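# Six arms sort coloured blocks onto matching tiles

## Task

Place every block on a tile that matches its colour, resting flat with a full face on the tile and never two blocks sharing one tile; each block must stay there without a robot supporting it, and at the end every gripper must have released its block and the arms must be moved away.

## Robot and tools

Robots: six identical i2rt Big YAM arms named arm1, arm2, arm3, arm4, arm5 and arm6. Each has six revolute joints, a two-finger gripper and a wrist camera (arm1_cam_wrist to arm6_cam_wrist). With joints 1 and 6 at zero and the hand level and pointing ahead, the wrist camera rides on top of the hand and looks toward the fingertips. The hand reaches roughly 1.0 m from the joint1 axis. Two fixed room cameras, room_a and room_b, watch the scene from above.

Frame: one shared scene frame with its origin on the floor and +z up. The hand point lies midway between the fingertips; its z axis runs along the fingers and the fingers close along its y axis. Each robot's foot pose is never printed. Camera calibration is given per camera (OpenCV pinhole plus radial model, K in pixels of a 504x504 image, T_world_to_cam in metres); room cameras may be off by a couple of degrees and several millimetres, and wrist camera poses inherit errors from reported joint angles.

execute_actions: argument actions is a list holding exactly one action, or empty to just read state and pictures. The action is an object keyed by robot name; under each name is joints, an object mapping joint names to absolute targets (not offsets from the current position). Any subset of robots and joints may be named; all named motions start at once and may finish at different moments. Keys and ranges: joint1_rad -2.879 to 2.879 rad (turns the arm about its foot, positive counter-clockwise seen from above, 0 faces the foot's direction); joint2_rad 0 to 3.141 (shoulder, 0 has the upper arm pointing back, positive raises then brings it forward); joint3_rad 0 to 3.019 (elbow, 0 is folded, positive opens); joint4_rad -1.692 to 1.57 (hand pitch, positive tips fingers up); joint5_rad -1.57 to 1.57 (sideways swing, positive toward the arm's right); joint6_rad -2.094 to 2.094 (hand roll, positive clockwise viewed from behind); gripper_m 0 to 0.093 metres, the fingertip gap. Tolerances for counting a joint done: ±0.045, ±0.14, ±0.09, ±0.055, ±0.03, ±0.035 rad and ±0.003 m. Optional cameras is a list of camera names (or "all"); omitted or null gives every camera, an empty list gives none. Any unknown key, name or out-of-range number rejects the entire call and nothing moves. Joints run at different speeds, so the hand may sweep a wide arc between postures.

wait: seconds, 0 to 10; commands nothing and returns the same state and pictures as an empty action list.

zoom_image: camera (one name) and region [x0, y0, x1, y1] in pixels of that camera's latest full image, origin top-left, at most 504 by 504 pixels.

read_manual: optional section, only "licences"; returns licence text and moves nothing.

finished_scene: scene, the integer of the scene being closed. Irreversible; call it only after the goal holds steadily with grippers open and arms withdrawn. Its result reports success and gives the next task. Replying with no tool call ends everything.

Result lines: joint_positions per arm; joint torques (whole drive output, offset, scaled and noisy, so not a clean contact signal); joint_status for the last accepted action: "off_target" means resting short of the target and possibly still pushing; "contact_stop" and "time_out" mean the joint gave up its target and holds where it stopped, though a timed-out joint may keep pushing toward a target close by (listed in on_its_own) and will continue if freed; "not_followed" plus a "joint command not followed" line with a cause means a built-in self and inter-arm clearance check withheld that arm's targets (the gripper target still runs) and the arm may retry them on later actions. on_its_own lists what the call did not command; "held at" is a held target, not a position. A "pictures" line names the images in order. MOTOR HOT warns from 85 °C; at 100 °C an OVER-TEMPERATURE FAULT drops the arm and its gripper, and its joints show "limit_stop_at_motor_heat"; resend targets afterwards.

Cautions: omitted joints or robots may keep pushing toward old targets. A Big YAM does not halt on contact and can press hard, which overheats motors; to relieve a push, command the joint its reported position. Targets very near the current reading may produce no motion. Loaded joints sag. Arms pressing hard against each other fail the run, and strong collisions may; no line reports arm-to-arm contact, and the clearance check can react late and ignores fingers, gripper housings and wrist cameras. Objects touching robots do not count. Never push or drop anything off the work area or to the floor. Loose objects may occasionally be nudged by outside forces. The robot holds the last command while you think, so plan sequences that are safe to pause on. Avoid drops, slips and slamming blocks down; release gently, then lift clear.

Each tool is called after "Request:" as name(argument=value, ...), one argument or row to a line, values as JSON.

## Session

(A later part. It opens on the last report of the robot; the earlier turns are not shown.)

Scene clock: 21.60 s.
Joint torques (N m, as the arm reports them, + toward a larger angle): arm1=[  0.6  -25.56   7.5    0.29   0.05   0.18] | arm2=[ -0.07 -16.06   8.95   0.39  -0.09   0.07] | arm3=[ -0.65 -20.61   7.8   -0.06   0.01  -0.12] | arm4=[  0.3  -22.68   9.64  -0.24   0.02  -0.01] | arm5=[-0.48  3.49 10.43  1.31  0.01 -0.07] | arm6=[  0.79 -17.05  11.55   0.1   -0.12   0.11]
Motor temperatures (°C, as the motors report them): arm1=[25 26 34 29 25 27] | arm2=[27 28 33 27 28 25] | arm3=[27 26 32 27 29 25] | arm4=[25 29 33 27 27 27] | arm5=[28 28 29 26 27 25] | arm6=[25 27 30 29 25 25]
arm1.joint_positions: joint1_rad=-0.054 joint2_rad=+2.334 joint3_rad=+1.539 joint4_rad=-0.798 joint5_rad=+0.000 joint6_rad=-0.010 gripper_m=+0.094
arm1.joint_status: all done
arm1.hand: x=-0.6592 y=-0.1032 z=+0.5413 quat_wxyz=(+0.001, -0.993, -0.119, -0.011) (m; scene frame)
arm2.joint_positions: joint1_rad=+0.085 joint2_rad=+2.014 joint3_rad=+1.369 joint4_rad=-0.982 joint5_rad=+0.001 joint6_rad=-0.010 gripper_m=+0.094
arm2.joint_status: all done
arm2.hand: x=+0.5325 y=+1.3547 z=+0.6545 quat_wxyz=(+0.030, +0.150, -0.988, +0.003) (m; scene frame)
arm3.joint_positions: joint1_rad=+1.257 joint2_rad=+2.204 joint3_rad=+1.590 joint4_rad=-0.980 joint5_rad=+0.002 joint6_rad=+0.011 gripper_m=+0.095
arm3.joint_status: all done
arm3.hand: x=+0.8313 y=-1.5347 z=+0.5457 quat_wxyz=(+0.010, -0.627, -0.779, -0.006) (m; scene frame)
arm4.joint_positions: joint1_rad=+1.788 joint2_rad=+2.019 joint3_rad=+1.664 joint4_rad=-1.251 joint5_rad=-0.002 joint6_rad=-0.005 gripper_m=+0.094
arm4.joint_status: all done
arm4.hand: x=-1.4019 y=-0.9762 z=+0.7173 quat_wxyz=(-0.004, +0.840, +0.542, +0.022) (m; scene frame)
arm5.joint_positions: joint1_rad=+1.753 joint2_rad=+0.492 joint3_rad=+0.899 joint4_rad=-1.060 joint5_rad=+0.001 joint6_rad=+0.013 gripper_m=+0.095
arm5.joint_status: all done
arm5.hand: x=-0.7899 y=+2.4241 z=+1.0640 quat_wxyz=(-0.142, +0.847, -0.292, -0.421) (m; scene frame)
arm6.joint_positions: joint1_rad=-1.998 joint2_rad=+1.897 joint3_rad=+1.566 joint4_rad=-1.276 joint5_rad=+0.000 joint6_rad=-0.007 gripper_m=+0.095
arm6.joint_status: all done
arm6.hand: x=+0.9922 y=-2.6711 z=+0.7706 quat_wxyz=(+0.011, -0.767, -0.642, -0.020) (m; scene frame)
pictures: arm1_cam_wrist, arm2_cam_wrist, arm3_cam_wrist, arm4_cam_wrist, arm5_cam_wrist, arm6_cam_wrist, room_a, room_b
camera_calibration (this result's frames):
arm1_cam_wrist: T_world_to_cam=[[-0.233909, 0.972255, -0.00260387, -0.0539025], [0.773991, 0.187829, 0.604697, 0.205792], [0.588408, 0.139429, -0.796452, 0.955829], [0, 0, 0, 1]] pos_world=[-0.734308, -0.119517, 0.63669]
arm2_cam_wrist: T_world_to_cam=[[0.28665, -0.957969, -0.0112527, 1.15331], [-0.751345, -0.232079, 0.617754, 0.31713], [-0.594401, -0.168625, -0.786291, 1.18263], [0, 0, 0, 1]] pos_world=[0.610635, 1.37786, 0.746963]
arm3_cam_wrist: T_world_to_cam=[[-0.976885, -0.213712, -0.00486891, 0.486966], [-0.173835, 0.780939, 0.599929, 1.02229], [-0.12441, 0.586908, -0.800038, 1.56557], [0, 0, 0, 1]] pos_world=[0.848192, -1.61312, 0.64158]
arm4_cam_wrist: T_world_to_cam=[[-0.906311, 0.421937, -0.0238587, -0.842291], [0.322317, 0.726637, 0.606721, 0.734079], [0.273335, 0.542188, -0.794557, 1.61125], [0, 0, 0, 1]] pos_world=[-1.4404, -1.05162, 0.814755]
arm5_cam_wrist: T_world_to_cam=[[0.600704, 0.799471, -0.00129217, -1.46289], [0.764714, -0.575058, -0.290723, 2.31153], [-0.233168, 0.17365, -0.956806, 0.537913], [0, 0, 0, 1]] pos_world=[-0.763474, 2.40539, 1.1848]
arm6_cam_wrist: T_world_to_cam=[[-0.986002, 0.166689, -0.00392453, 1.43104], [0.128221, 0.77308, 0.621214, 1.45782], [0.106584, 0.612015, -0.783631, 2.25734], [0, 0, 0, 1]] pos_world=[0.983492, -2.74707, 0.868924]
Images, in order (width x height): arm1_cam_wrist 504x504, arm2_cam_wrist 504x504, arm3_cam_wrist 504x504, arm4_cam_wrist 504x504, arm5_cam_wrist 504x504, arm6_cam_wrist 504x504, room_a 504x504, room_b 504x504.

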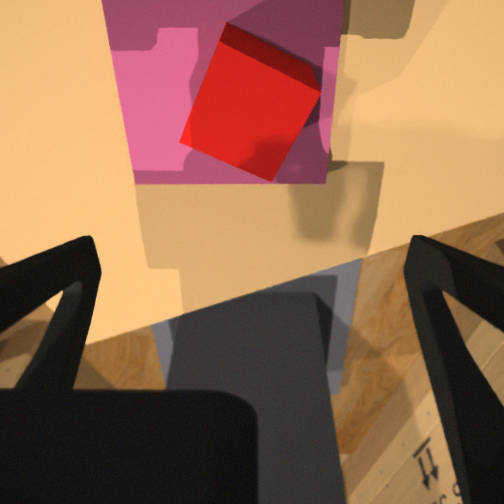

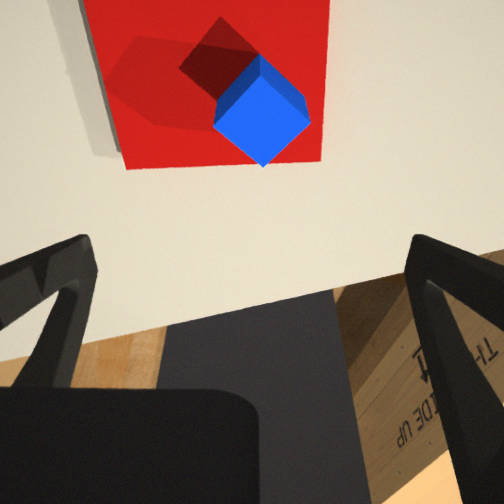

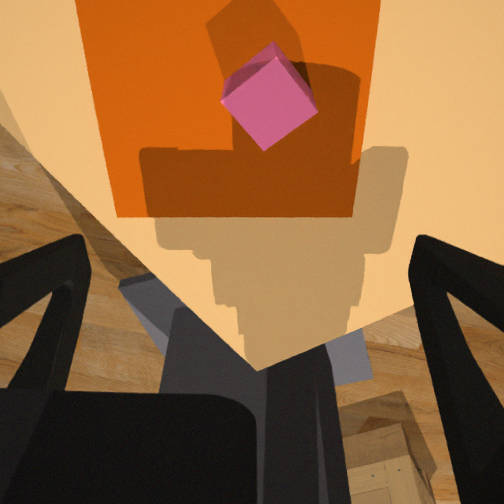

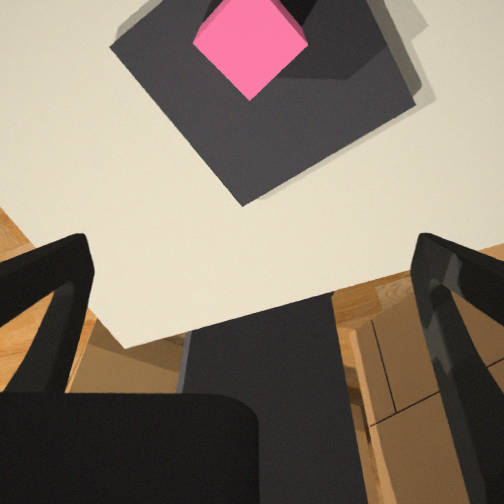

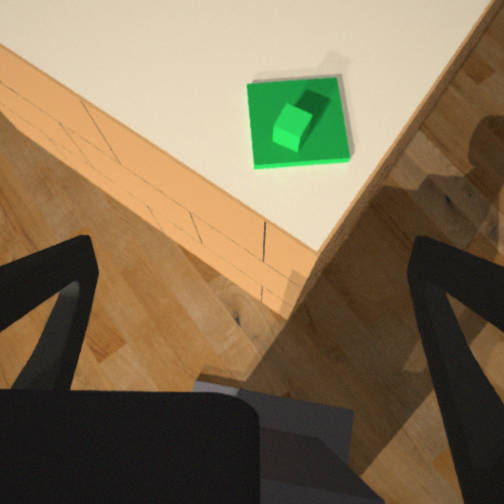

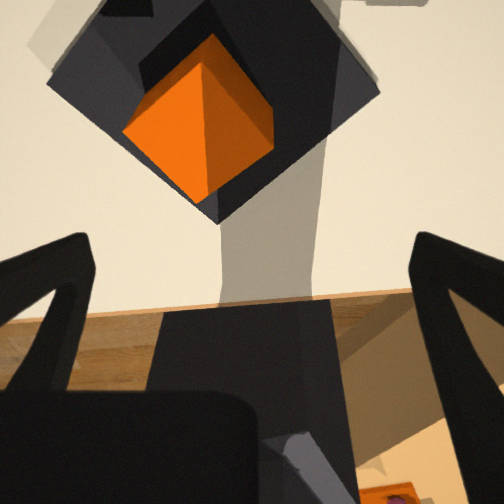

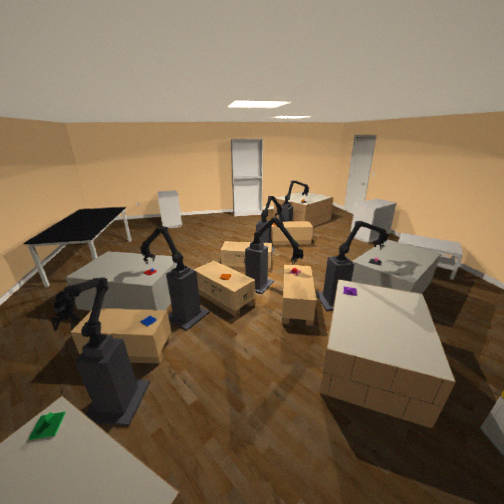

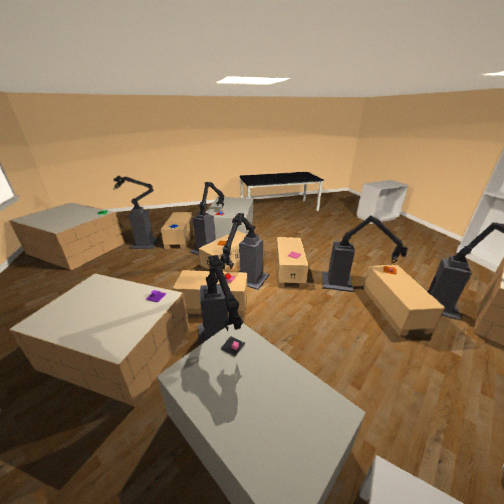

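Request:
execute_actions(
  actions=[
    {"arm1":{"joints":{"joint2_rad":2.6,"joint3_rad":1.632,"joint4_rad":-0.6,"joint6_rad":0.42}},"arm2":{"joints":{"joint1_rad":0.075,"joint2_rad":2.2,"joint3_rad":1.298,"joint4_rad":-0.67,"joint6_rad":0.8}},"arm3":{"joints":{"joint1_rad":1.235,"joint2_rad":2.41,"joint3_rad":1.582,"joint4_rad":-0.74,"joint6_rad":-0.72}},"arm4":{"joints":{"joint2_rad":2.22,"joint3_rad":1.635,"joint4_rad":-0.98,"joint6_rad":0.8}},"arm6":{"joints":{"joint1_rad":-1.945,"joint2_rad":1.98,"joint3_rad":1.39,"joint4_rad":-0.98,"joint6_rad":0.8}}},
  ],
  cameras=["arm1_cam_wrist","arm2_cam_wrist","arm3_cam_wrist","arm4_cam_wrist","arm6_cam_wrist"],
)

Scene clock: 27.30 s.
Joint torques (N m, as the arm reports them, + toward a larger angle): arm1=[  0.85 -24.54   5.28   0.77   0.13   0.24] | arm2=[ -0.27 -14.8    5.31   0.62   0.06   0.13] | arm3=[ -0.8  -21.31   5.59   0.37  -0.12  -0.14] | arm4=[  0.48 -23.58   7.94   0.92   0.06   0.01] | arm5=[-0.02  3.67 10.27  1.38  0.   -0.09] | arm6=[  0.79 -17.31   7.81   0.81   0.01   0.23]
Motor temperatures (°C, as the motors report them): arm1=[25 27 34 29 25 27] | arm2=[27 29 32 27 28 25] | arm3=[27 28 32 27 29 25] | arm4=[25 30 33 27 27 27] | arm5=[28 28 30 26 27 25] | arm6=[25 28 31 29 25 25]
arm1.joint_positions: joint1_rad=-0.056 joint2_rad=+2.588 joint3_rad=+1.624 joint4_rad=-0.605 joint5_rad=+0.000 joint6_rad=+0.408 gripper_m=+0.094
arm1.joint_status: all done
arm1.hand: x=-0.6627 y=-0.1031 z=+0.4147 quat_wxyz=(+0.000, -0.996, +0.090, +0.001) (m; scene frame)
arm2.joint_positions: joint1_rad=+0.074 joint2_rad=+2.208 joint3_rad=+1.301 joint4_rad=-0.688 joint5_rad=-0.001 joint6_rad=+0.787 gripper_m=+0.094
arm2.joint_status: all done
arm2.hand: x=+0.5275 y=+1.3482 z=+0.5336 quat_wxyz=(+0.014, -0.251, -0.968, +0.006) (m; scene frame)
arm3.joint_positions: joint1_rad=+1.246 joint2_rad=+2.405 joint3_rad=+1.572 joint4_rad=-0.758 joint5_rad=+0.003 joint6_rad=-0.706 gripper_m=+0.095
arm3.joint_status: all done
arm3.hand: x=+0.8232 y=-1.5295 z=+0.4225 quat_wxyz=(+0.007, -0.319, -0.948, -0.007) (m; scene frame)
arm4.joint_positions: joint1_rad=+1.788 joint2_rad=+2.242 joint3_rad=+1.616 joint4_rad=-0.994 joint5_rad=-0.002 joint6_rad=+0.791 gripper_m=+0.094
arm4.joint_status: all done
arm4.hand: x=-1.4042 y=-0.9863 z=+0.5689 quat_wxyz=(-0.018, +0.984, +0.174, +0.022) (m; scene frame)
arm5.joint_positions: joint1_rad=+1.753 joint2_rad=+0.492 joint3_rad=+0.899 joint4_rad=-1.060 joint5_rad=+0.001 joint6_rad=+0.013 gripper_m=+0.095
arm5.joint_status: not commanded
arm5.hand: x=-0.7899 y=+2.4241 z=+1.0640 quat_wxyz=(-0.142, +0.847, -0.292, -0.421) (m; scene frame)
arm6.joint_positions: joint1_rad=-1.951 joint2_rad=+1.984 joint3_rad=+1.390 joint4_rad=-0.989 joint5_rad=+0.000 joint6_rad=+0.791 gripper_m=+0.095
arm6.joint_status: all done
arm6.hand: x=+1.0207 y=-2.6640 z=+0.6635 quat_wxyz=(+0.008, -0.949, -0.316, -0.009) (m; scene frame)
pictures: arm1_cam_wrist, arm2_cam_wrist, arm3_cam_wrist, arm4_cam_wrist, arm6_cam_wrist
camera_calibration (this result's frames):
arm1_cam_wrist: T_world_to_cam=[[0.182437, 0.983212, -0.00315224, 0.222086], [0.797542, -0.146109, 0.585302, 0.274185], [0.575016, -0.109295, -0.810809, 0.828424], [0, 0, 0, 1]] pos_world=[-0.735548, -0.0877545, 0.511913]
arm2_cam_wrist: T_world_to_cam=[[-0.493654, -0.86961, 0.00913011, 1.42882], [-0.700736, 0.403962, 0.588034, -0.481778], [-0.515049, 0.283888, -0.808785, 0.443673], [0, 0, 0, 1]] pos_world=[0.596256, 1.31118, 0.629092]
arm3_cam_wrist: T_world_to_cam=[[-0.603682, -0.797034, -0.0174829, -0.714562], [-0.646817, 0.476851, 0.595181, 1.017], [-0.466043, 0.370608, -0.803401, 1.4148], [0, 0, 0, 1]] pos_world=[0.885802, -1.57882, 0.518865]
arm4_cam_wrist: T_world_to_cam=[[-0.333073, 0.942672, 0.0208016, 0.449513], [0.748744, 0.251015, 0.613493, 0.95807], [0.573101, 0.219913, -0.789426, 1.5996], [0, 0, 0, 1]] pos_world=[-1.48436, -1.01601, 0.665647]
arm6_cam_wrist: T_world_to_cam=[[-0.607245, 0.794382, 0.0145158, 2.73084], [0.639488, 0.477835, 0.60227, 0.219422], [0.471496, 0.375008, -0.798161, 1.17189], [0, 0, 0, 1]] pos_world=[0.965432, -2.71364, 0.763561]
Images, in order (width x height): arm1_cam_wrist 504x504, arm2_cam_wrist 504x504, arm3_cam_wrist 504x504, arm4_cam_wrist 504x504, arm6_cam_wrist 504x504.

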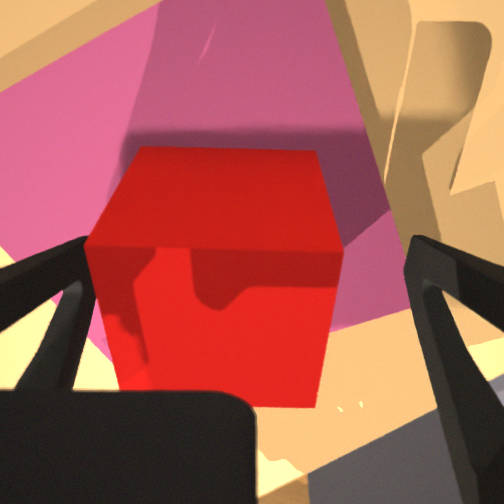

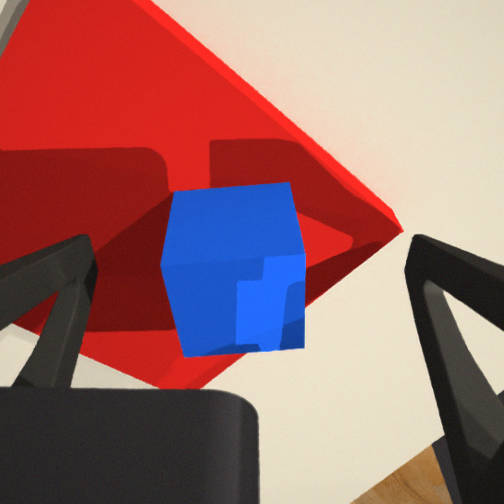

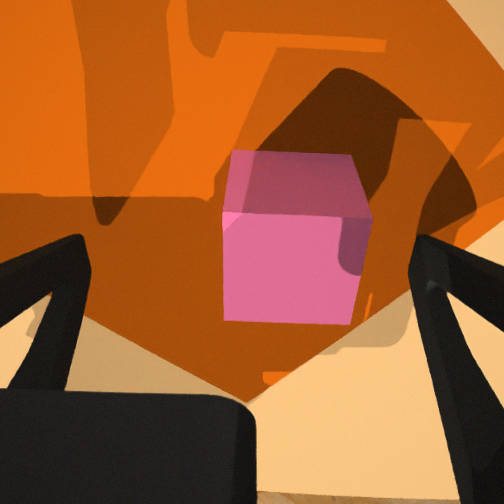

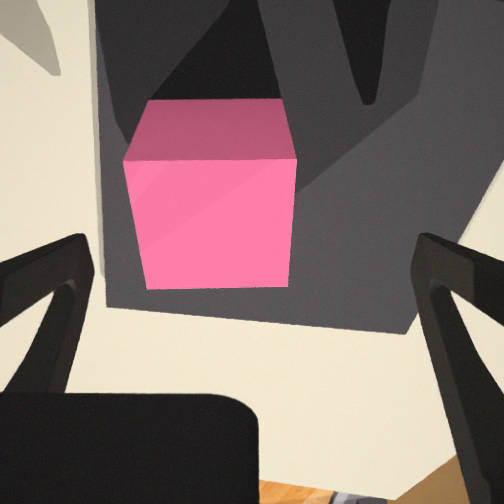

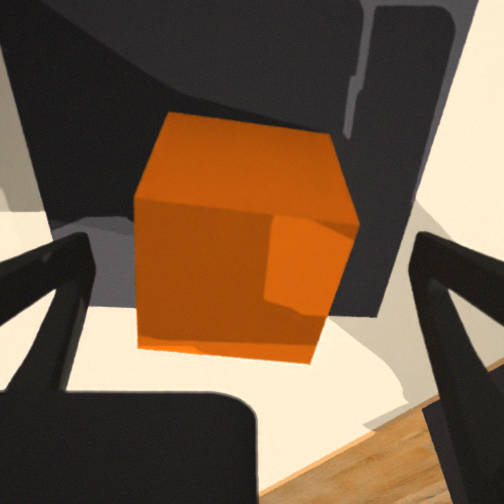

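Request:
execute_actions(
  actions=[
    {"arm1":{"joints":{"gripper_m":0.02}},"arm2":{"joints":{"joint2_rad":2.18,"gripper_m":0.01}},"arm3":{"joints":{"joint2_rad":2.39,"joint3_rad":1.625,"joint4_rad":-0.8}},"arm4":{"joints":{"joint1_rad":1.81,"joint2_rad":2.27,"joint3_rad":1.585,"joint4_rad":-0.91}},"arm6":{"joints":{"joint6_rad":0.9,"gripper_m":0.02}}},
  ],
  cameras=["arm1_cam_wrist","arm2_cam_wrist","arm3_cam_wrist","arm4_cam_wrist","arm6_cam_wrist"],
)

Scene clock: 34.07 s.
Joint torques (N m, as the arm reports them, + toward a larger angle): arm1=[  0.58 -25.16   5.31   0.7    0.14   0.23] | arm2=[ -0.89 -16.57   5.15   0.54   0.02   0.09] | arm3=[ -0.77 -21.78   7.24  -0.95  -0.12  -0.14] | arm4=[  1.96 -21.4    6.3    1.09   0.09   0.03] | arm5=[-0.44  3.34 10.45  1.02  0.   -0.09] | arm6=[ -0.05 -18.51   7.84   0.46  -0.02   0.13]
Motor temperatures (°C, as the motors report them): arm1=[25 28 33 29 25 27] | arm2=[27 30 31 27 28 25] | arm3=[27 29 31 27 29 25] | arm4=[25 31 33 27 27 27] | arm5=[28 28 30 26 27 25] | arm6=[25 29 30 29 25 25]
arm1.joint_positions: joint1_rad=-0.056 joint2_rad=+2.588 joint3_rad=+1.624 joint4_rad=-0.605 joint5_rad=-0.001 joint6_rad=+0.409 gripper_m=+0.048
arm1.joint_status: gripper_m off_target (ended at +0.048, target +0.020)
arm1.hand: x=-0.6626 y=-0.1032 z=+0.4147 quat_wxyz=(-0.001, -0.996, +0.091, +0.001) (m; scene frame)
arm2.joint_positions: joint1_rad=+0.074 joint2_rad=+2.208 joint3_rad=+1.301 joint4_rad=-0.688 joint5_rad=-0.001 joint6_rad=+0.788 gripper_m=+0.031
arm2.joint_status: gripper_m off_target (ended at +0.031, target +0.010); the others done
arm2.hand: x=+0.5276 y=+1.3482 z=+0.5336 quat_wxyz=(+0.013, -0.251, -0.968, +0.006) (m; scene frame)
arm3.joint_positions: joint1_rad=+1.246 joint2_rad=+2.390 joint3_rad=+1.595 joint4_rad=-0.781 joint5_rad=+0.003 joint6_rad=-0.707 gripper_m=+0.095
arm3.joint_status: all done
arm3.hand: x=+0.8255 y=-1.5402 z=+0.4371 quat_wxyz=(+0.003, -0.318, -0.948, -0.001) (m; scene frame)
arm4.joint_positions: joint1_rad=+1.795 joint2_rad=+2.265 joint3_rad=+1.583 joint4_rad=-0.925 joint5_rad=-0.002 joint6_rad=+0.791 gripper_m=+0.094
arm4.joint_status: all done
arm4.hand: x=-1.3981 y=-0.9849 z=+0.5452 quat_wxyz=(-0.013, +0.984, +0.178, +0.018) (m; scene frame)
arm5.joint_positions: joint1_rad=+1.753 joint2_rad=+0.492 joint3_rad=+0.899 joint4_rad=-1.060 joint5_rad=+0.001 joint6_rad=+0.013 gripper_m=+0.095
arm5.joint_status: not commanded
arm5.hand: x=-0.7899 y=+2.4241 z=+1.0640 quat_wxyz=(-0.142, +0.847, -0.292, -0.421) (m; scene frame)
arm6.joint_positions: joint1_rad=-1.951 joint2_rad=+1.984 joint3_rad=+1.390 joint4_rad=-0.988 joint5_rad=+0.000 joint6_rad=+0.890 gripper_m=+0.048
arm6.joint_status: gripper_m off_target (ended at +0.048, target +0.020); the others done
arm6.hand: x=+1.0208 y=-2.6643 z=+0.6635 quat_wxyz=(+0.008, -0.963, -0.269, -0.008) (m; scene frame)
pictures: arm1_cam_wrist, arm2_cam_wrist, arm3_cam_wrist, arm4_cam_wrist, arm6_cam_wrist
camera_calibration (this result's frames):
arm1_cam_wrist: T_world_to_cam=[[0.183562, 0.983002, -0.00350369, 0.223015], [0.797324, -0.146802, 0.585426, 0.273897], [0.57496, -0.110255, -0.810718, 0.828235], [0, 0, 0, 1]] pos_world=[-0.735524, -0.0876987, 0.511901]
arm2_cam_wrist: T_world_to_cam=[[-0.494313, -0.869236, 0.00914126, 1.42868], [-0.700711, 0.404656, 0.587587, -0.482395], [-0.514451, 0.284046, -0.80911, 0.44338], [0, 0, 0, 1]] pos_world=[0.596291, 1.31112, 0.629132]
arm3_cam_wrist: T_world_to_cam=[[-0.603023, -0.797686, -0.00782312, -0.727187], [-0.649074, 0.48493, 0.586128, 1.0332], [-0.463752, 0.358526, -0.810181, 1.41405], [0, 0, 0, 1]] pos_world=[0.887886, -1.58807, 0.534361]
arm4_cam_wrist: T_world_to_cam=[[-0.339621, 0.9405, 0.0108463, 0.444793], [0.750402, 0.263987, 0.605976, 0.986868], [0.567057, 0.213942, -0.795409, 1.56597], [0, 0, 0, 1]] pos_world=[-1.47748, -1.01388, 0.642746]
arm6_cam_wrist: T_world_to_cam=[[-0.525579, 0.850608, 0.0152635, 2.79708], [0.684504, 0.412156, 0.601316, -0.000797494], [0.505193, 0.326487, -0.798865, 1.00875], [0, 0, 0, 1]] pos_world=[0.961019, -2.70823, 0.763639]
Images, in order (width x height): arm1_cam_wrist 504x504, arm2_cam_wrist 504x504, arm3_cam_wrist 504x504, arm4_cam_wrist 504x504, arm6_cam_wrist 504x504.

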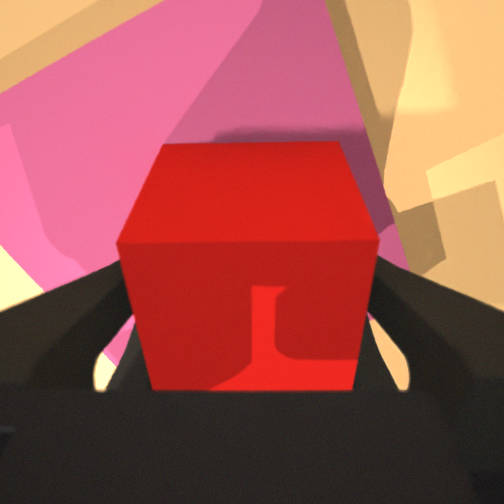

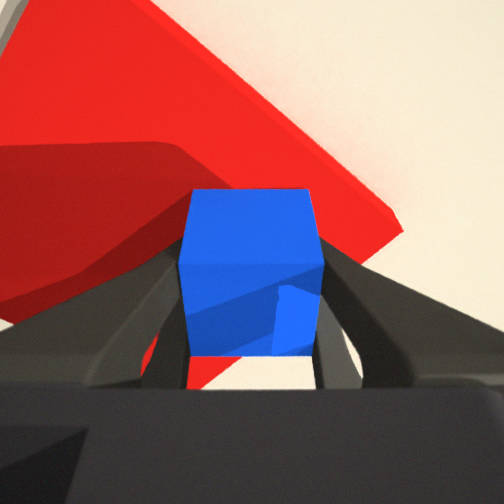

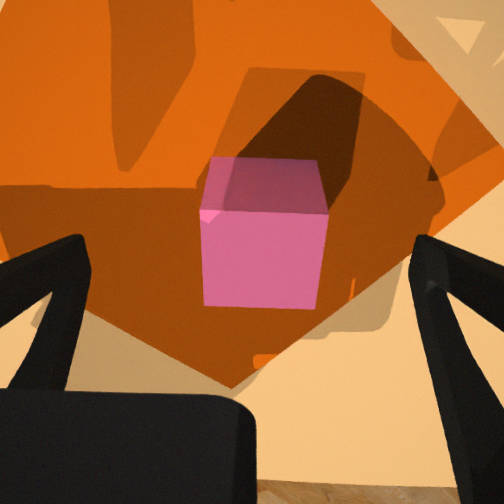

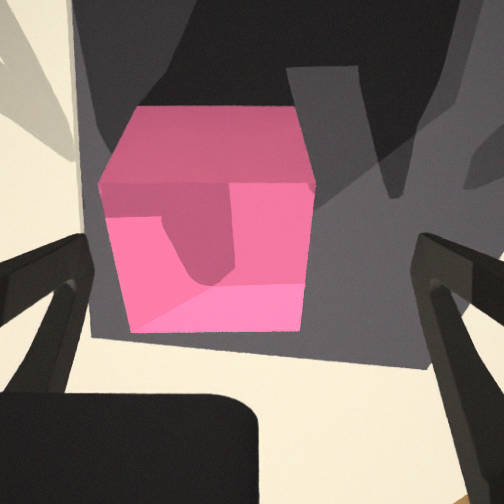

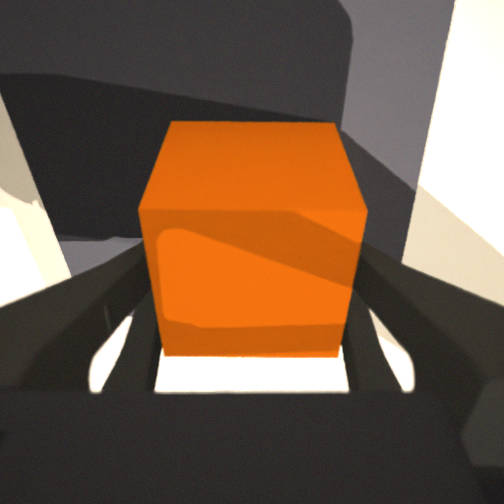

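Request:
execute_actions(
  actions=[
    {"arm1":{"joints":{"joint2_rad":2.2,"joint4_rad":-0.99}},"arm2":{"joints":{"joint2_rad":1.86,"joint4_rad":-1.04}},"arm3":{"joints":{"joint2_rad":2.42,"joint4_rad":-0.77}},"arm4":{"joints":{"joint1_rad":1.84,"joint2_rad":2.3,"joint4_rad":-0.89}},"arm6":{"joints":{"joint2_rad":1.65,"joint4_rad":-1.33}}},
  ],
  cameras=["arm3_cam_wrist","arm4_cam_wrist"],
)

Scene clock: 38.03 s.
Joint torques (N m, as the arm reports them, + toward a larger angle): arm1=[  0.62 -23.33   7.44   0.28   0.15   0.2 ] | arm2=[ -0.58 -13.1    7.89  -0.72   0.04   0.1 ] | arm3=[ -0.74 -19.65   7.25   0.13  -0.11  -0.14] | arm4=[  1.1  -21.32   6.28   1.1    0.04   0.02] | arm5=[-0.32  3.55 10.47  1.5  -0.02 -0.04] | arm6=[  0.03 -14.16   9.34  -0.09  -0.02   0.16]
Motor temperatures (°C, as the motors report them): arm1=[25 29 32 29 25 27] | arm2=[27 30 31 27 28 25] | arm3=[27 29 31 27 29 25] | arm4=[25 32 33 27 27 27] | arm5=[28 28 30 26 27 25] | arm6=[25 29 30 29 25 25]
arm1.joint_positions: joint1_rad=-0.056 joint2_rad=+2.182 joint3_rad=+1.627 joint4_rad=-0.983 joint5_rad=-0.001 joint6_rad=+0.409 gripper_m=+0.048
arm1.joint_status: all done
arm1.hand: x=-0.6912 y=-0.1098 z=+0.6574 quat_wxyz=(-0.005, -0.996, +0.091, +0.015) (m; scene frame)
arm2.joint_positions: joint1_rad=+0.074 joint2_rad=+1.864 joint3_rad=+1.294 joint4_rad=-1.023 joint5_rad=-0.001 joint6_rad=+0.788 gripper_m=+0.031
arm2.joint_status: all done
arm2.hand: x=+0.5107 y=+1.3427 z=+0.7077 quat_wxyz=(+0.013, -0.251, -0.968, +0.005) (m; scene frame)
arm3.joint_positions: joint1_rad=+1.246 joint2_rad=+2.390 joint3_rad=+1.595 joint4_rad=-0.781 joint5_rad=+0.003 joint6_rad=-0.707 gripper_m=+0.095
arm3.joint_status: all done
arm3.hand: x=+0.8255 y=-1.5402 z=+0.4371 quat_wxyz=(+0.003, -0.318, -0.948, -0.001) (m; scene frame)
arm4.joint_positions: joint1_rad=+1.835 joint2_rad=+2.294 joint3_rad=+1.583 joint4_rad=-0.905 joint5_rad=-0.001 joint6_rad=+0.792 gripper_m=+0.094
arm4.joint_status: all done
arm4.hand: x=-1.3753 y=-0.9922 z=+0.5287 quat_wxyz=(-0.016, +0.980, +0.197, +0.020) (m; scene frame)
arm5.joint_positions: joint1_rad=+1.753 joint2_rad=+0.492 joint3_rad=+0.899 joint4_rad=-1.060 joint5_rad=+0.001 joint6_rad=+0.013 gripper_m=+0.095
arm5.joint_status: not commanded
arm5.hand: x=-0.7899 y=+2.4241 z=+1.0640 quat_wxyz=(-0.142, +0.847, -0.292, -0.421) (m; scene frame)
arm6.joint_positions: joint1_rad=-1.951 joint2_rad=+1.644 joint3_rad=+1.390 joint4_rad=-1.323 joint5_rad=+0.000 joint6_rad=+0.892 gripper_m=+0.048
arm6.joint_status: all done
arm6.hand: x=+1.0278 y=-2.6019 z=+0.8353 quat_wxyz=(+0.005, -0.963, -0.268, -0.007) (m; scene frame)
pictures: arm3_cam_wrist, arm4_cam_wrist
camera_calibration (this result's frames):
arm3_cam_wrist: T_world_to_cam=[[-0.603023, -0.797686, -0.00782312, -0.727187], [-0.649074, 0.48493, 0.586128, 1.0332], [-0.463752, 0.358526, -0.810181, 1.41405], [0, 0, 0, 1]] pos_world=[0.887886, -1.58807, 0.534361]
arm4_cam_wrist: T_world_to_cam=[[-0.376113, 0.926425, 0.0165965, 0.392428], [0.737847, 0.288623, 0.610146, 0.986638], [0.560465, 0.24173, -0.792115, 1.55827], [0, 0, 0, 1]] pos_world=[-1.45374, -1.025, 0.62582]
Images, in order (width x height): arm3_cam_wrist 504x504, arm4_cam_wrist 504x504.

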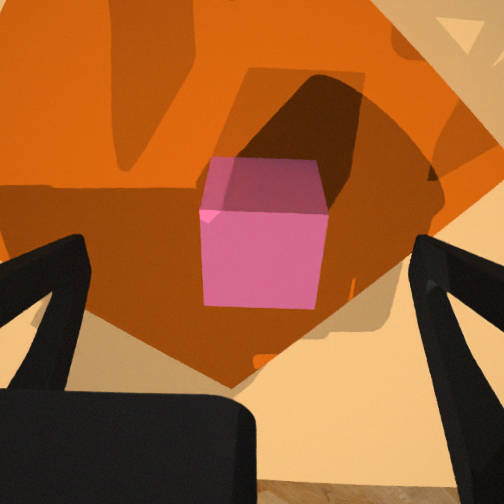

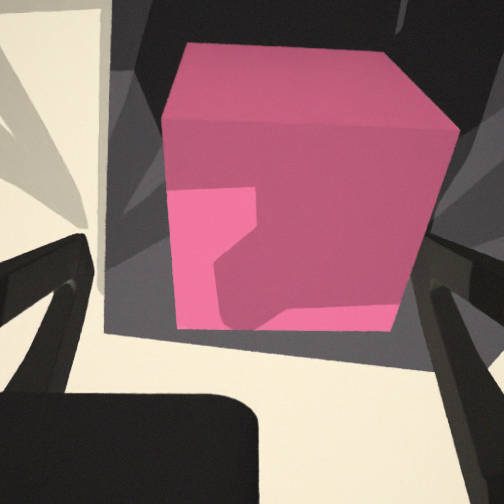

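Request:
execute_actions(
  actions=[
    {"arm1":{"joints":{"joint1_rad":-1.838}},"arm2":{"joints":{"joint1_rad":1.797}},"arm3":{"joints":{"joint2_rad":2.43,"joint4_rad":-0.76,"gripper_m":0.05}},"arm4":{"joints":{"gripper_m":0.02}}},
  ],
  cameras=["arm1_cam_wrist","arm2_cam_wrist","arm3_cam_wrist","arm4_cam_wrist"],
)

Scene clock: 40.90 s.
Joint torques (N m, as the arm reports them, + toward a larger angle): arm1=[  1.4  -23.46   7.42   0.3    0.04   0.2 ] | arm2=[ -1.7  -13.3    7.98  -0.59   0.05   0.06] | arm3=[ -0.76 -19.48   7.2    0.47  -0.11  -0.14] | arm4=[  0.39 -21.17   6.23   0.23   0.15  -0.01] | arm5=[ 0.03  3.26 10.61  1.1   0.02 -0.06] | arm6=[  0.12 -13.35   8.96   0.07   0.05   0.15]
Motor temperatures (°C, as the motors report them): arm1=[25 29 33 29 25 27] | arm2=[27 30 31 27 28 25] | arm3=[27 29 32 27 29 25] | arm4=[25 32 32 27 27 27] | arm5=[28 28 30 26 27 25] | arm6=[25 29 30 29 25 25]
arm1.joint_positions: joint1_rad=-1.848 joint2_rad=+2.182 joint3_rad=+1.627 joint4_rad=-0.983 joint5_rad=+0.002 joint6_rad=+0.410 gripper_m=+0.048
arm1.joint_status: all done
arm1.hand: x=-0.0825 y=+0.6582 z=+0.6571 quat_wxyz=(+0.009, -0.550, +0.835, +0.013) (m; scene frame)
arm2.joint_positions: joint1_rad=+1.806 joint2_rad=+1.864 joint3_rad=+1.294 joint4_rad=-1.023 joint5_rad=-0.001 joint6_rad=+0.789 gripper_m=+0.031
arm2.joint_status: all done
arm2.hand: x=-0.2009 y=+1.6644 z=+0.7122 quat_wxyz=(+0.004, +0.574, -0.819, +0.008) (m; scene frame)
arm3.joint_positions: joint1_rad=+1.246 joint2_rad=+2.397 joint3_rad=+1.595 joint4_rad=-0.781 joint5_rad=+0.003 joint6_rad=-0.707 gripper_m=+0.050
arm3.joint_status: all done
arm3.hand: x=+0.8250 y=-1.5380 z=+0.4328 quat_wxyz=(+0.005, -0.318, -0.948, -0.004) (m; scene frame)
arm4.joint_positions: joint1_rad=+1.844 joint2_rad=+2.293 joint3_rad=+1.584 joint4_rad=-0.887 joint5_rad=-0.004 joint6_rad=+0.795 gripper_m=+0.020
arm4.joint_status: all done
arm4.hand: x=-1.3716 y=-0.9991 z=+0.5295 quat_wxyz=(-0.007, +0.980, +0.199, +0.016) (m; scene frame)
arm5.joint_positions: joint1_rad=+1.753 joint2_rad=+0.492 joint3_rad=+0.899 joint4_rad=-1.060 joint5_rad=+0.001 joint6_rad=+0.013 gripper_m=+0.095
arm5.joint_status: not commanded
arm5.hand: x=-0.7899 y=+2.4241 z=+1.0640 quat_wxyz=(-0.142, +0.847, -0.292, -0.421) (m; scene frame)
arm6.joint_positions: joint1_rad=-1.951 joint2_rad=+1.644 joint3_rad=+1.390 joint4_rad=-1.323 joint5_rad=+0.000 joint6_rad=+0.892 gripper_m=+0.048
arm6.joint_status: not commanded
arm6.hand: x=+1.0278 y=-2.6019 z=+0.8353 quat_wxyz=(+0.005, -0.963, -0.268, -0.007) (m; scene frame)
pictures: arm1_cam_wrist, arm2_cam_wrist, arm3_cam_wrist, arm4_cam_wrist
camera_calibration (this result's frames):
arm1_cam_wrist: T_world_to_cam=[[0.918104, -0.396103, -0.0136961, 0.343947], [-0.320565, -0.762454, 0.562051, 0.10949], [-0.233073, -0.511631, -0.826989, 0.983383], [0, 0, 0, 1]] pos_world=[-0.0514806, 0.722849, 0.756418]
arm2_cam_wrist: T_world_to_cam=[[0.936889, -0.349625, 0.000336741, 0.770709], [-0.284351, -0.761413, 0.582577, 0.802227], [-0.203427, -0.545906, -0.812776, 1.5697], [0, 0, 0, 1]] pos_world=[-0.174635, 1.73719, 0.808197]
arm3_cam_wrist: T_world_to_cam=[[-0.603044, -0.79761, -0.0125362, -0.723581], [-0.648159, 0.480768, 0.590552, 1.02525], [-0.465003, 0.364254, -0.806902, 1.41801], [0, 0, 0, 1]] pos_world=[0.88755, -1.58656, 0.529661]
arm4_cam_wrist: T_world_to_cam=[[-0.381002, 0.924574, 0.000472025, 0.400204], [0.739272, 0.304335, 0.600714, 1.00809], [0.555261, 0.229222, -0.799464, 1.54276], [0, 0, 0, 1]] pos_world=[-1.44941, -1.03045, 0.627619]
Images, in order (width x height): arm1_cam_wrist 504x504, arm2_cam_wrist 504x504, arm3_cam_wrist 504x504, arm4_cam_wrist 504x504.

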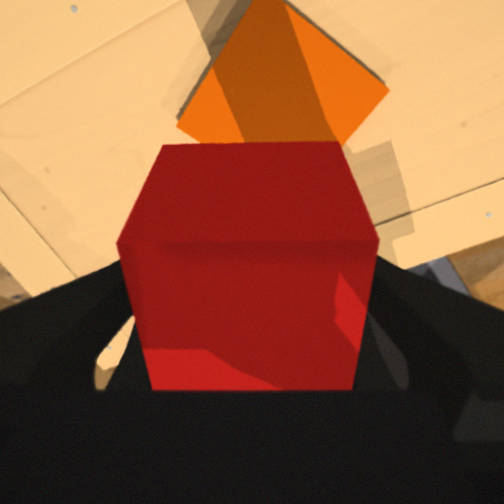

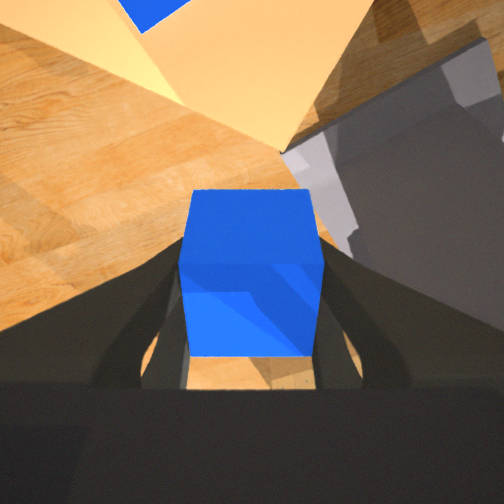

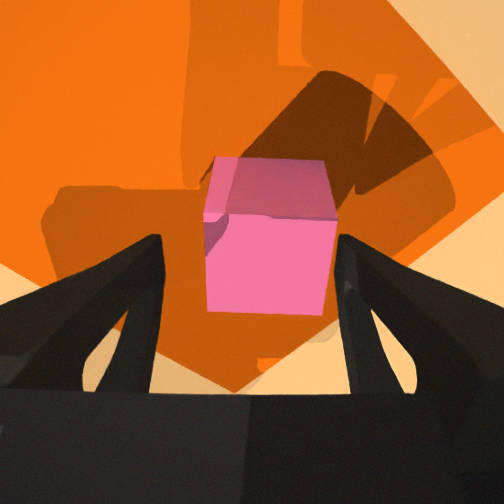

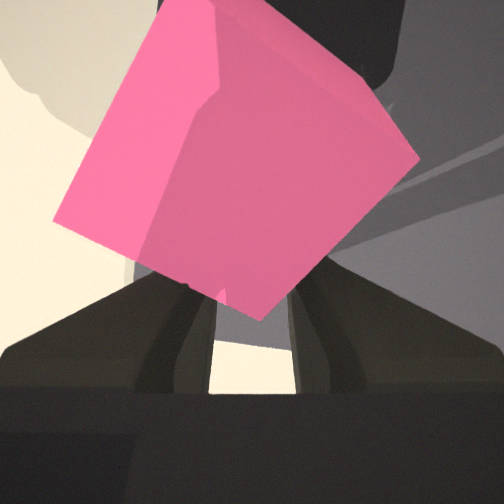

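Request:
execute_actions(
  actions=[
    {"arm1":{"joints":{"joint1_rad":-1.879,"joint2_rad":2.52,"joint3_rad":1.624,"joint4_rad":-0.67}},"arm2":{"joints":{"joint2_rad":2.46,"joint3_rad":1.742,"joint4_rad":-0.85}},"arm3":{"joints":{"joint2_rad":2.42,"joint4_rad":-0.76}},"arm4":{"joints":{"gripper_m":0.093}}},
  ],
  cameras=["arm1_cam_wrist","arm2_cam_wrist","arm3_cam_wrist","arm4_cam_wrist"],
)

Scene clock: 44.33 s.
Joint torques (N m, as the arm reports them, + toward a larger angle): arm1=[  0.59 -27.18   6.68   0.8    0.04   0.2 ] | arm2=[ -1.38 -19.82  10.27   0.31   0.07   0.08] | arm3=[ -0.75 -20.21   7.19   0.48  -0.11  -0.14] | arm4=[  0.58 -21.02   6.27   0.24   0.02   0.  ] | arm5=[-1.15  3.44 10.36  1.35  0.   -0.05] | arm6=[  0.5  -14.07   9.15   0.07   0.03   0.2 ]
Motor temperatures (°C, as the motors report them): arm1=[25 29 33 29 25 27] | arm2=[27 31 32 27 28 25] | arm3=[27 30 32 27 29 25] | arm4=[25 32 32 27 27 27] | arm5=[28 28 31 26 27 25] | arm6=[25 29 30 29 25 25]
arm1.joint_positions: joint1_rad=-1.870 joint2_rad=+2.535 joint3_rad=+1.599 joint4_rad=-0.678 joint5_rad=+0.002 joint6_rad=+0.410 gripper_m=+0.048
arm1.joint_status: all done
arm1.hand: x=-0.0698 y=+0.6186 z=+0.4401 quat_wxyz=(-0.011, -0.541, +0.840, -0.018) (m; scene frame)
arm2.joint_positions: joint1_rad=+1.806 joint2_rad=+2.490 joint3_rad=+1.698 joint4_rad=-0.859 joint5_rad=-0.001 joint6_rad=+0.789 gripper_m=+0.031
arm2.joint_status: all done
arm2.hand: x=-0.2449 y=+1.7551 z=+0.4801 quat_wxyz=(+0.009, +0.574, -0.818, +0.037) (m; scene frame)
arm3.joint_positions: joint1_rad=+1.246 joint2_rad=+2.397 joint3_rad=+1.595 joint4_rad=-0.781 joint5_rad=+0.003 joint6_rad=-0.707 gripper_m=+0.050
arm3.joint_status: all done
arm3.hand: x=+0.8250 y=-1.5380 z=+0.4328 quat_wxyz=(+0.005, -0.318, -0.948, -0.004) (m; scene frame)
arm4.joint_positions: joint1_rad=+1.844 joint2_rad=+2.293 joint3_rad=+1.584 joint4_rad=-0.887 joint5_rad=+0.000 joint6_rad=+0.795 gripper_m=+0.093
arm4.joint_status: all done
arm4.hand: x=-1.3721 y=-0.9988 z=+0.5293 quat_wxyz=(-0.009, +0.980, +0.199, +0.015) (m; scene frame)
arm5.joint_positions: joint1_rad=+1.753 joint2_rad=+0.492 joint3_rad=+0.899 joint4_rad=-1.060 joint5_rad=+0.001 joint6_rad=+0.013 gripper_m=+0.095
arm5.joint_status: not commanded
arm5.hand: x=-0.7899 y=+2.4241 z=+1.0640 quat_wxyz=(-0.142, +0.847, -0.292, -0.421) (m; scene frame)
arm6.joint_positions: joint1_rad=-1.951 joint2_rad=+1.644 joint3_rad=+1.390 joint4_rad=-1.323 joint5_rad=+0.000 joint6_rad=+0.892 gripper_m=+0.048
arm6.joint_status: not commanded
arm6.hand: x=+1.0278 y=-2.6019 z=+0.8353 quat_wxyz=(+0.005, -0.963, -0.268, -0.007) (m; scene frame)
pictures: arm1_cam_wrist, arm2_cam_wrist, arm3_cam_wrist, arm4_cam_wrist
camera_calibration (this result's frames):
arm1_cam_wrist: T_world_to_cam=[[0.909442, -0.415511, 0.0162863, 0.311852], [-0.336052, -0.71133, 0.617315, 0.148369], [-0.244917, -0.566886, -0.786547, 0.802183], [0, 0, 0, 1]] pos_world=[-0.0372837, 0.689864, 0.534285]
arm2_cam_wrist: T_world_to_cam=[[0.936449, -0.348265, 0.042137, 0.821239], [-0.299105, -0.729896, 0.614645, 0.919723], [-0.183304, -0.588187, -0.787678, 1.48869], [0, 0, 0, 1]] pos_world=[-0.221072, 1.83294, 0.572701]
arm3_cam_wrist: T_world_to_cam=[[-0.603044, -0.79761, -0.0125362, -0.723581], [-0.648159, 0.480768, 0.590552, 1.02525], [-0.465003, 0.364254, -0.806902, 1.41801], [0, 0, 0, 1]] pos_world=[0.88755, -1.58656, 0.529661]
arm4_cam_wrist: T_world_to_cam=[[-0.381096, 0.92453, 0.00312266, 0.39815], [0.741072, 0.303451, 0.598941, 1.01104], [0.552791, 0.230568, -0.800787, 1.54144], [0, 0, 0, 1]] pos_world=[-1.44962, -1.03031, 0.627573]
Images, in order (width x height): arm1_cam_wrist 504x504, arm2_cam_wrist 504x504, arm3_cam_wrist 504x504, arm4_cam_wrist 504x504.

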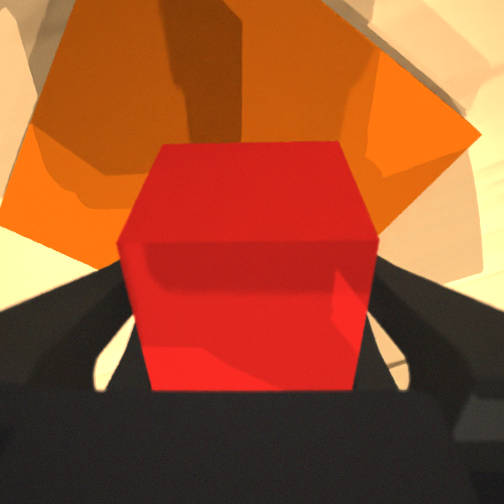

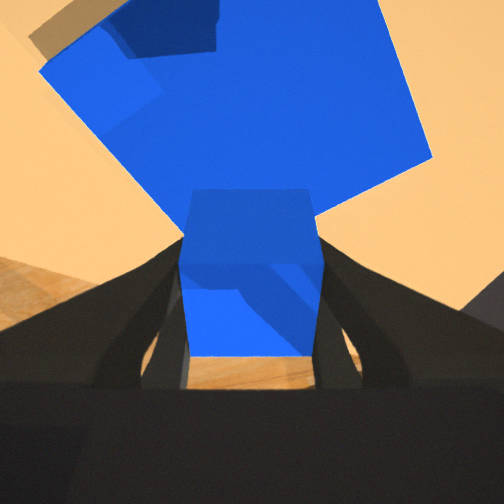

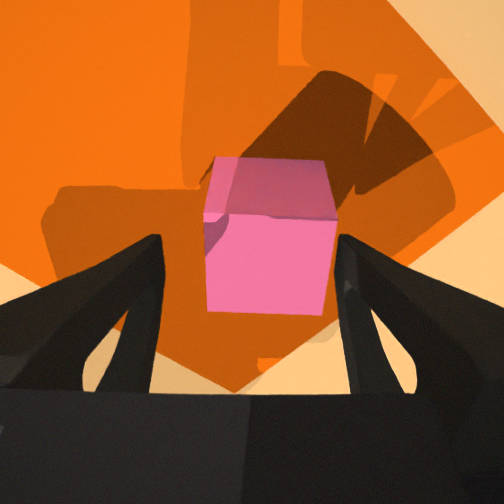

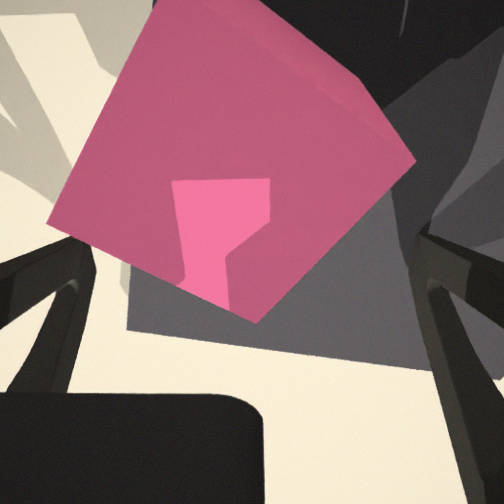

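Request:
execute_actions(
  actions=[
    {"arm1":{"joints":{"joint2_rad":2.57,"joint4_rad":-0.63}},"arm2":{"joints":{"joint2_rad":2.56,"joint3_rad":1.78,"joint4_rad":-0.76}},"arm3":{"joints":{"joint2_rad":2.445,"joint4_rad":-0.75}},"arm4":{"joints":{"joint2_rad":2.02,"joint4_rad":-1.15}}},
  ],
  cameras=["arm1_cam_wrist","arm2_cam_wrist","arm3_cam_wrist","arm4_cam_wrist"],
)

Scene clock: 47.90 s.
Joint torques (N m, as the arm reports them, + toward a larger angle): arm1=[  0.57 -22.53   6.75   0.84   0.04   0.24] | arm2=[ -1.29 -18.31   8.86   0.48   0.04   0.08] | arm3=[ -0.73 -19.65   7.     0.39  -0.11  -0.14] | arm4=[  0.46 -19.83   8.45  -0.28   0.02  -0.02] | arm5=[-0.78  3.3  10.48  1.26 -0.01 -0.05] | arm6=[  0.49 -14.12   9.06  -0.12   0.03   0.1 ]
Motor temperatures (°C, as the motors report them): arm1=[25 29 33 29 25 27] | arm2=[27 31 32 27 28 25] | arm3=[27 30 32 27 29 25] | arm4=[25 32 32 27 27 27] | arm5=[28 28 31 26 27 25] | arm6=[25 29 30 29 25 25]
arm1.joint_positions: joint1_rad=-1.870 joint2_rad=+2.539 joint3_rad=+1.599 joint4_rad=-0.639 joint5_rad=+0.002 joint6_rad=+0.410 gripper_m=+0.048
arm1.joint_status: all done
arm1.hand: x=-0.0697 y=+0.6264 z=+0.4375 quat_wxyz=(-0.002, -0.542, +0.841, -0.004) (m; scene frame)
arm2.joint_positions: joint1_rad=+1.806 joint2_rad=+2.570 joint3_rad=+1.748 joint4_rad=-0.776 joint5_rad=-0.001 joint6_rad=+0.789 gripper_m=+0.031
arm2.joint_status: all done
arm2.hand: x=-0.2527 y=+1.7712 z=+0.4437 quat_wxyz=(+0.005, +0.574, -0.819, +0.011) (m; scene frame)
arm3.joint_positions: joint1_rad=+1.246 joint2_rad=+2.415 joint3_rad=+1.596 joint4_rad=-0.769 joint5_rad=+0.003 joint6_rad=-0.707 gripper_m=+0.050
arm3.joint_status: all done
arm3.hand: x=+0.8245 y=-1.5359 z=+0.4226 quat_wxyz=(+0.006, -0.318, -0.948, -0.006) (m; scene frame)
arm4.joint_positions: joint1_rad=+1.844 joint2_rad=+2.018 joint3_rad=+1.569 joint4_rad=-1.136 joint5_rad=+0.000 joint6_rad=+0.795 gripper_m=+0.093
arm4.joint_status: all done
arm4.hand: x=-1.3674 y=-0.9806 z=+0.6851 quat_wxyz=(-0.004, +0.980, +0.199, +0.012) (m; scene frame)
arm5.joint_positions: joint1_rad=+1.753 joint2_rad=+0.492 joint3_rad=+0.899 joint4_rad=-1.060 joint5_rad=+0.001 joint6_rad=+0.013 gripper_m=+0.095
arm5.joint_status: not commanded
arm5.hand: x=-0.7899 y=+2.4241 z=+1.0640 quat_wxyz=(-0.142, +0.847, -0.292, -0.421) (m; scene frame)
arm6.joint_positions: joint1_rad=-1.951 joint2_rad=+1.644 joint3_rad=+1.390 joint4_rad=-1.323 joint5_rad=+0.000 joint6_rad=+0.892 gripper_m=+0.048
arm6.joint_status: not commanded
arm6.hand: x=+1.0278 y=-2.6019 z=+0.8353 quat_wxyz=(+0.005, -0.963, -0.268, -0.007) (m; scene frame)
pictures: arm1_cam_wrist, arm2_cam_wrist, arm3_cam_wrist, arm4_cam_wrist
camera_calibration (this result's frames):
arm1_cam_wrist: T_world_to_cam=[[0.909434, -0.415842, 0.00252197, 0.321255], [-0.336394, -0.732093, 0.592351, 0.179503], [-0.244478, -0.539552, -0.805676, 0.795843], [0, 0, 0, 1]] pos_world=[-0.0372101, 0.694403, 0.534053]
arm2_cam_wrist: T_world_to_cam=[[0.936893, -0.349593, 0.00416423, 0.854957], [-0.285667, -0.758599, 0.585595, 1.01858], [-0.201561, -0.549829, -0.810593, 1.40571], [0, 0, 0, 1]] pos_world=[-0.226693, 1.84448, 0.53943]
arm3_cam_wrist: T_world_to_cam=[[-0.603062, -0.797539, -0.0157605, -0.720791], [-0.64753, 0.477902, 0.593561, 1.02376], [-0.465856, 0.36816, -0.804635, 1.41447], [0, 0, 0, 1]] pos_world=[0.887171, -1.58486, 0.519106]
arm4_cam_wrist: T_world_to_cam=[[-0.380955, 0.924582, -0.00458214, 0.388151], [0.743445, 0.30926, 0.592999, 0.921722], [0.549693, 0.222499, -0.80519, 1.65031], [0, 0, 0, 1]] pos_world=[-1.44455, -1.01112, 0.784014]
Images, in order (width x height): arm1_cam_wrist 504x504, arm2_cam_wrist 504x504, arm3_cam_wrist 504x504, arm4_cam_wrist 504x504.

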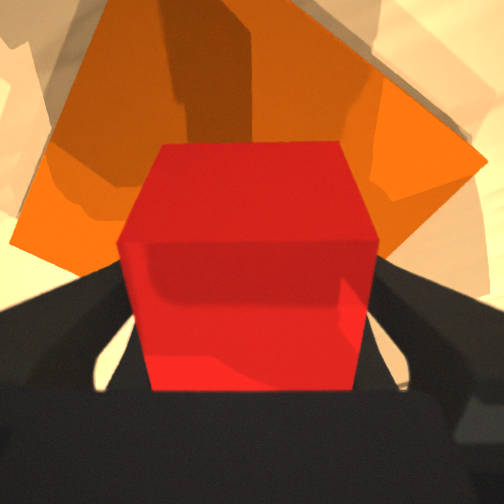

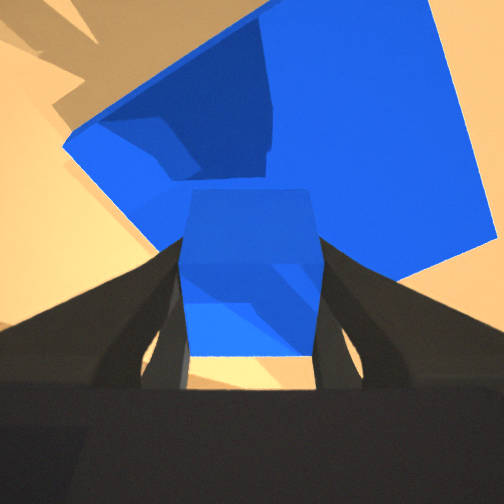

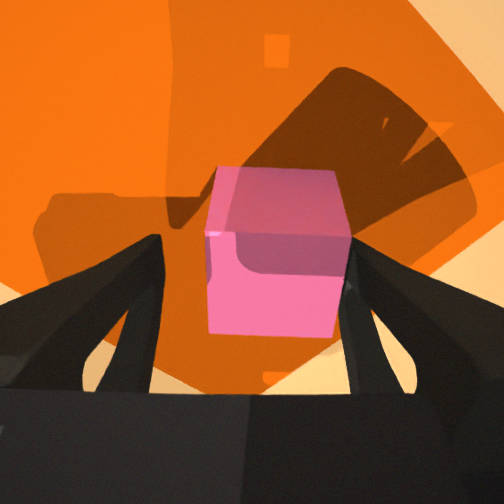

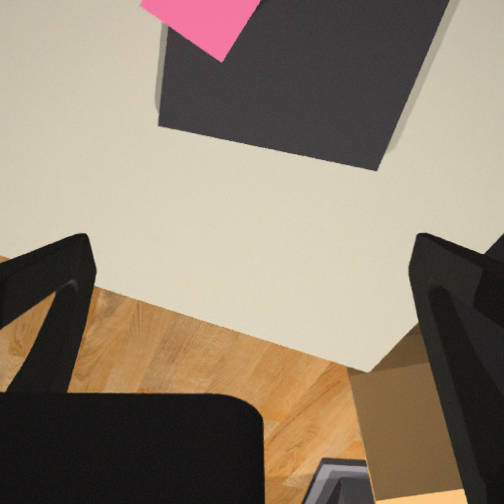

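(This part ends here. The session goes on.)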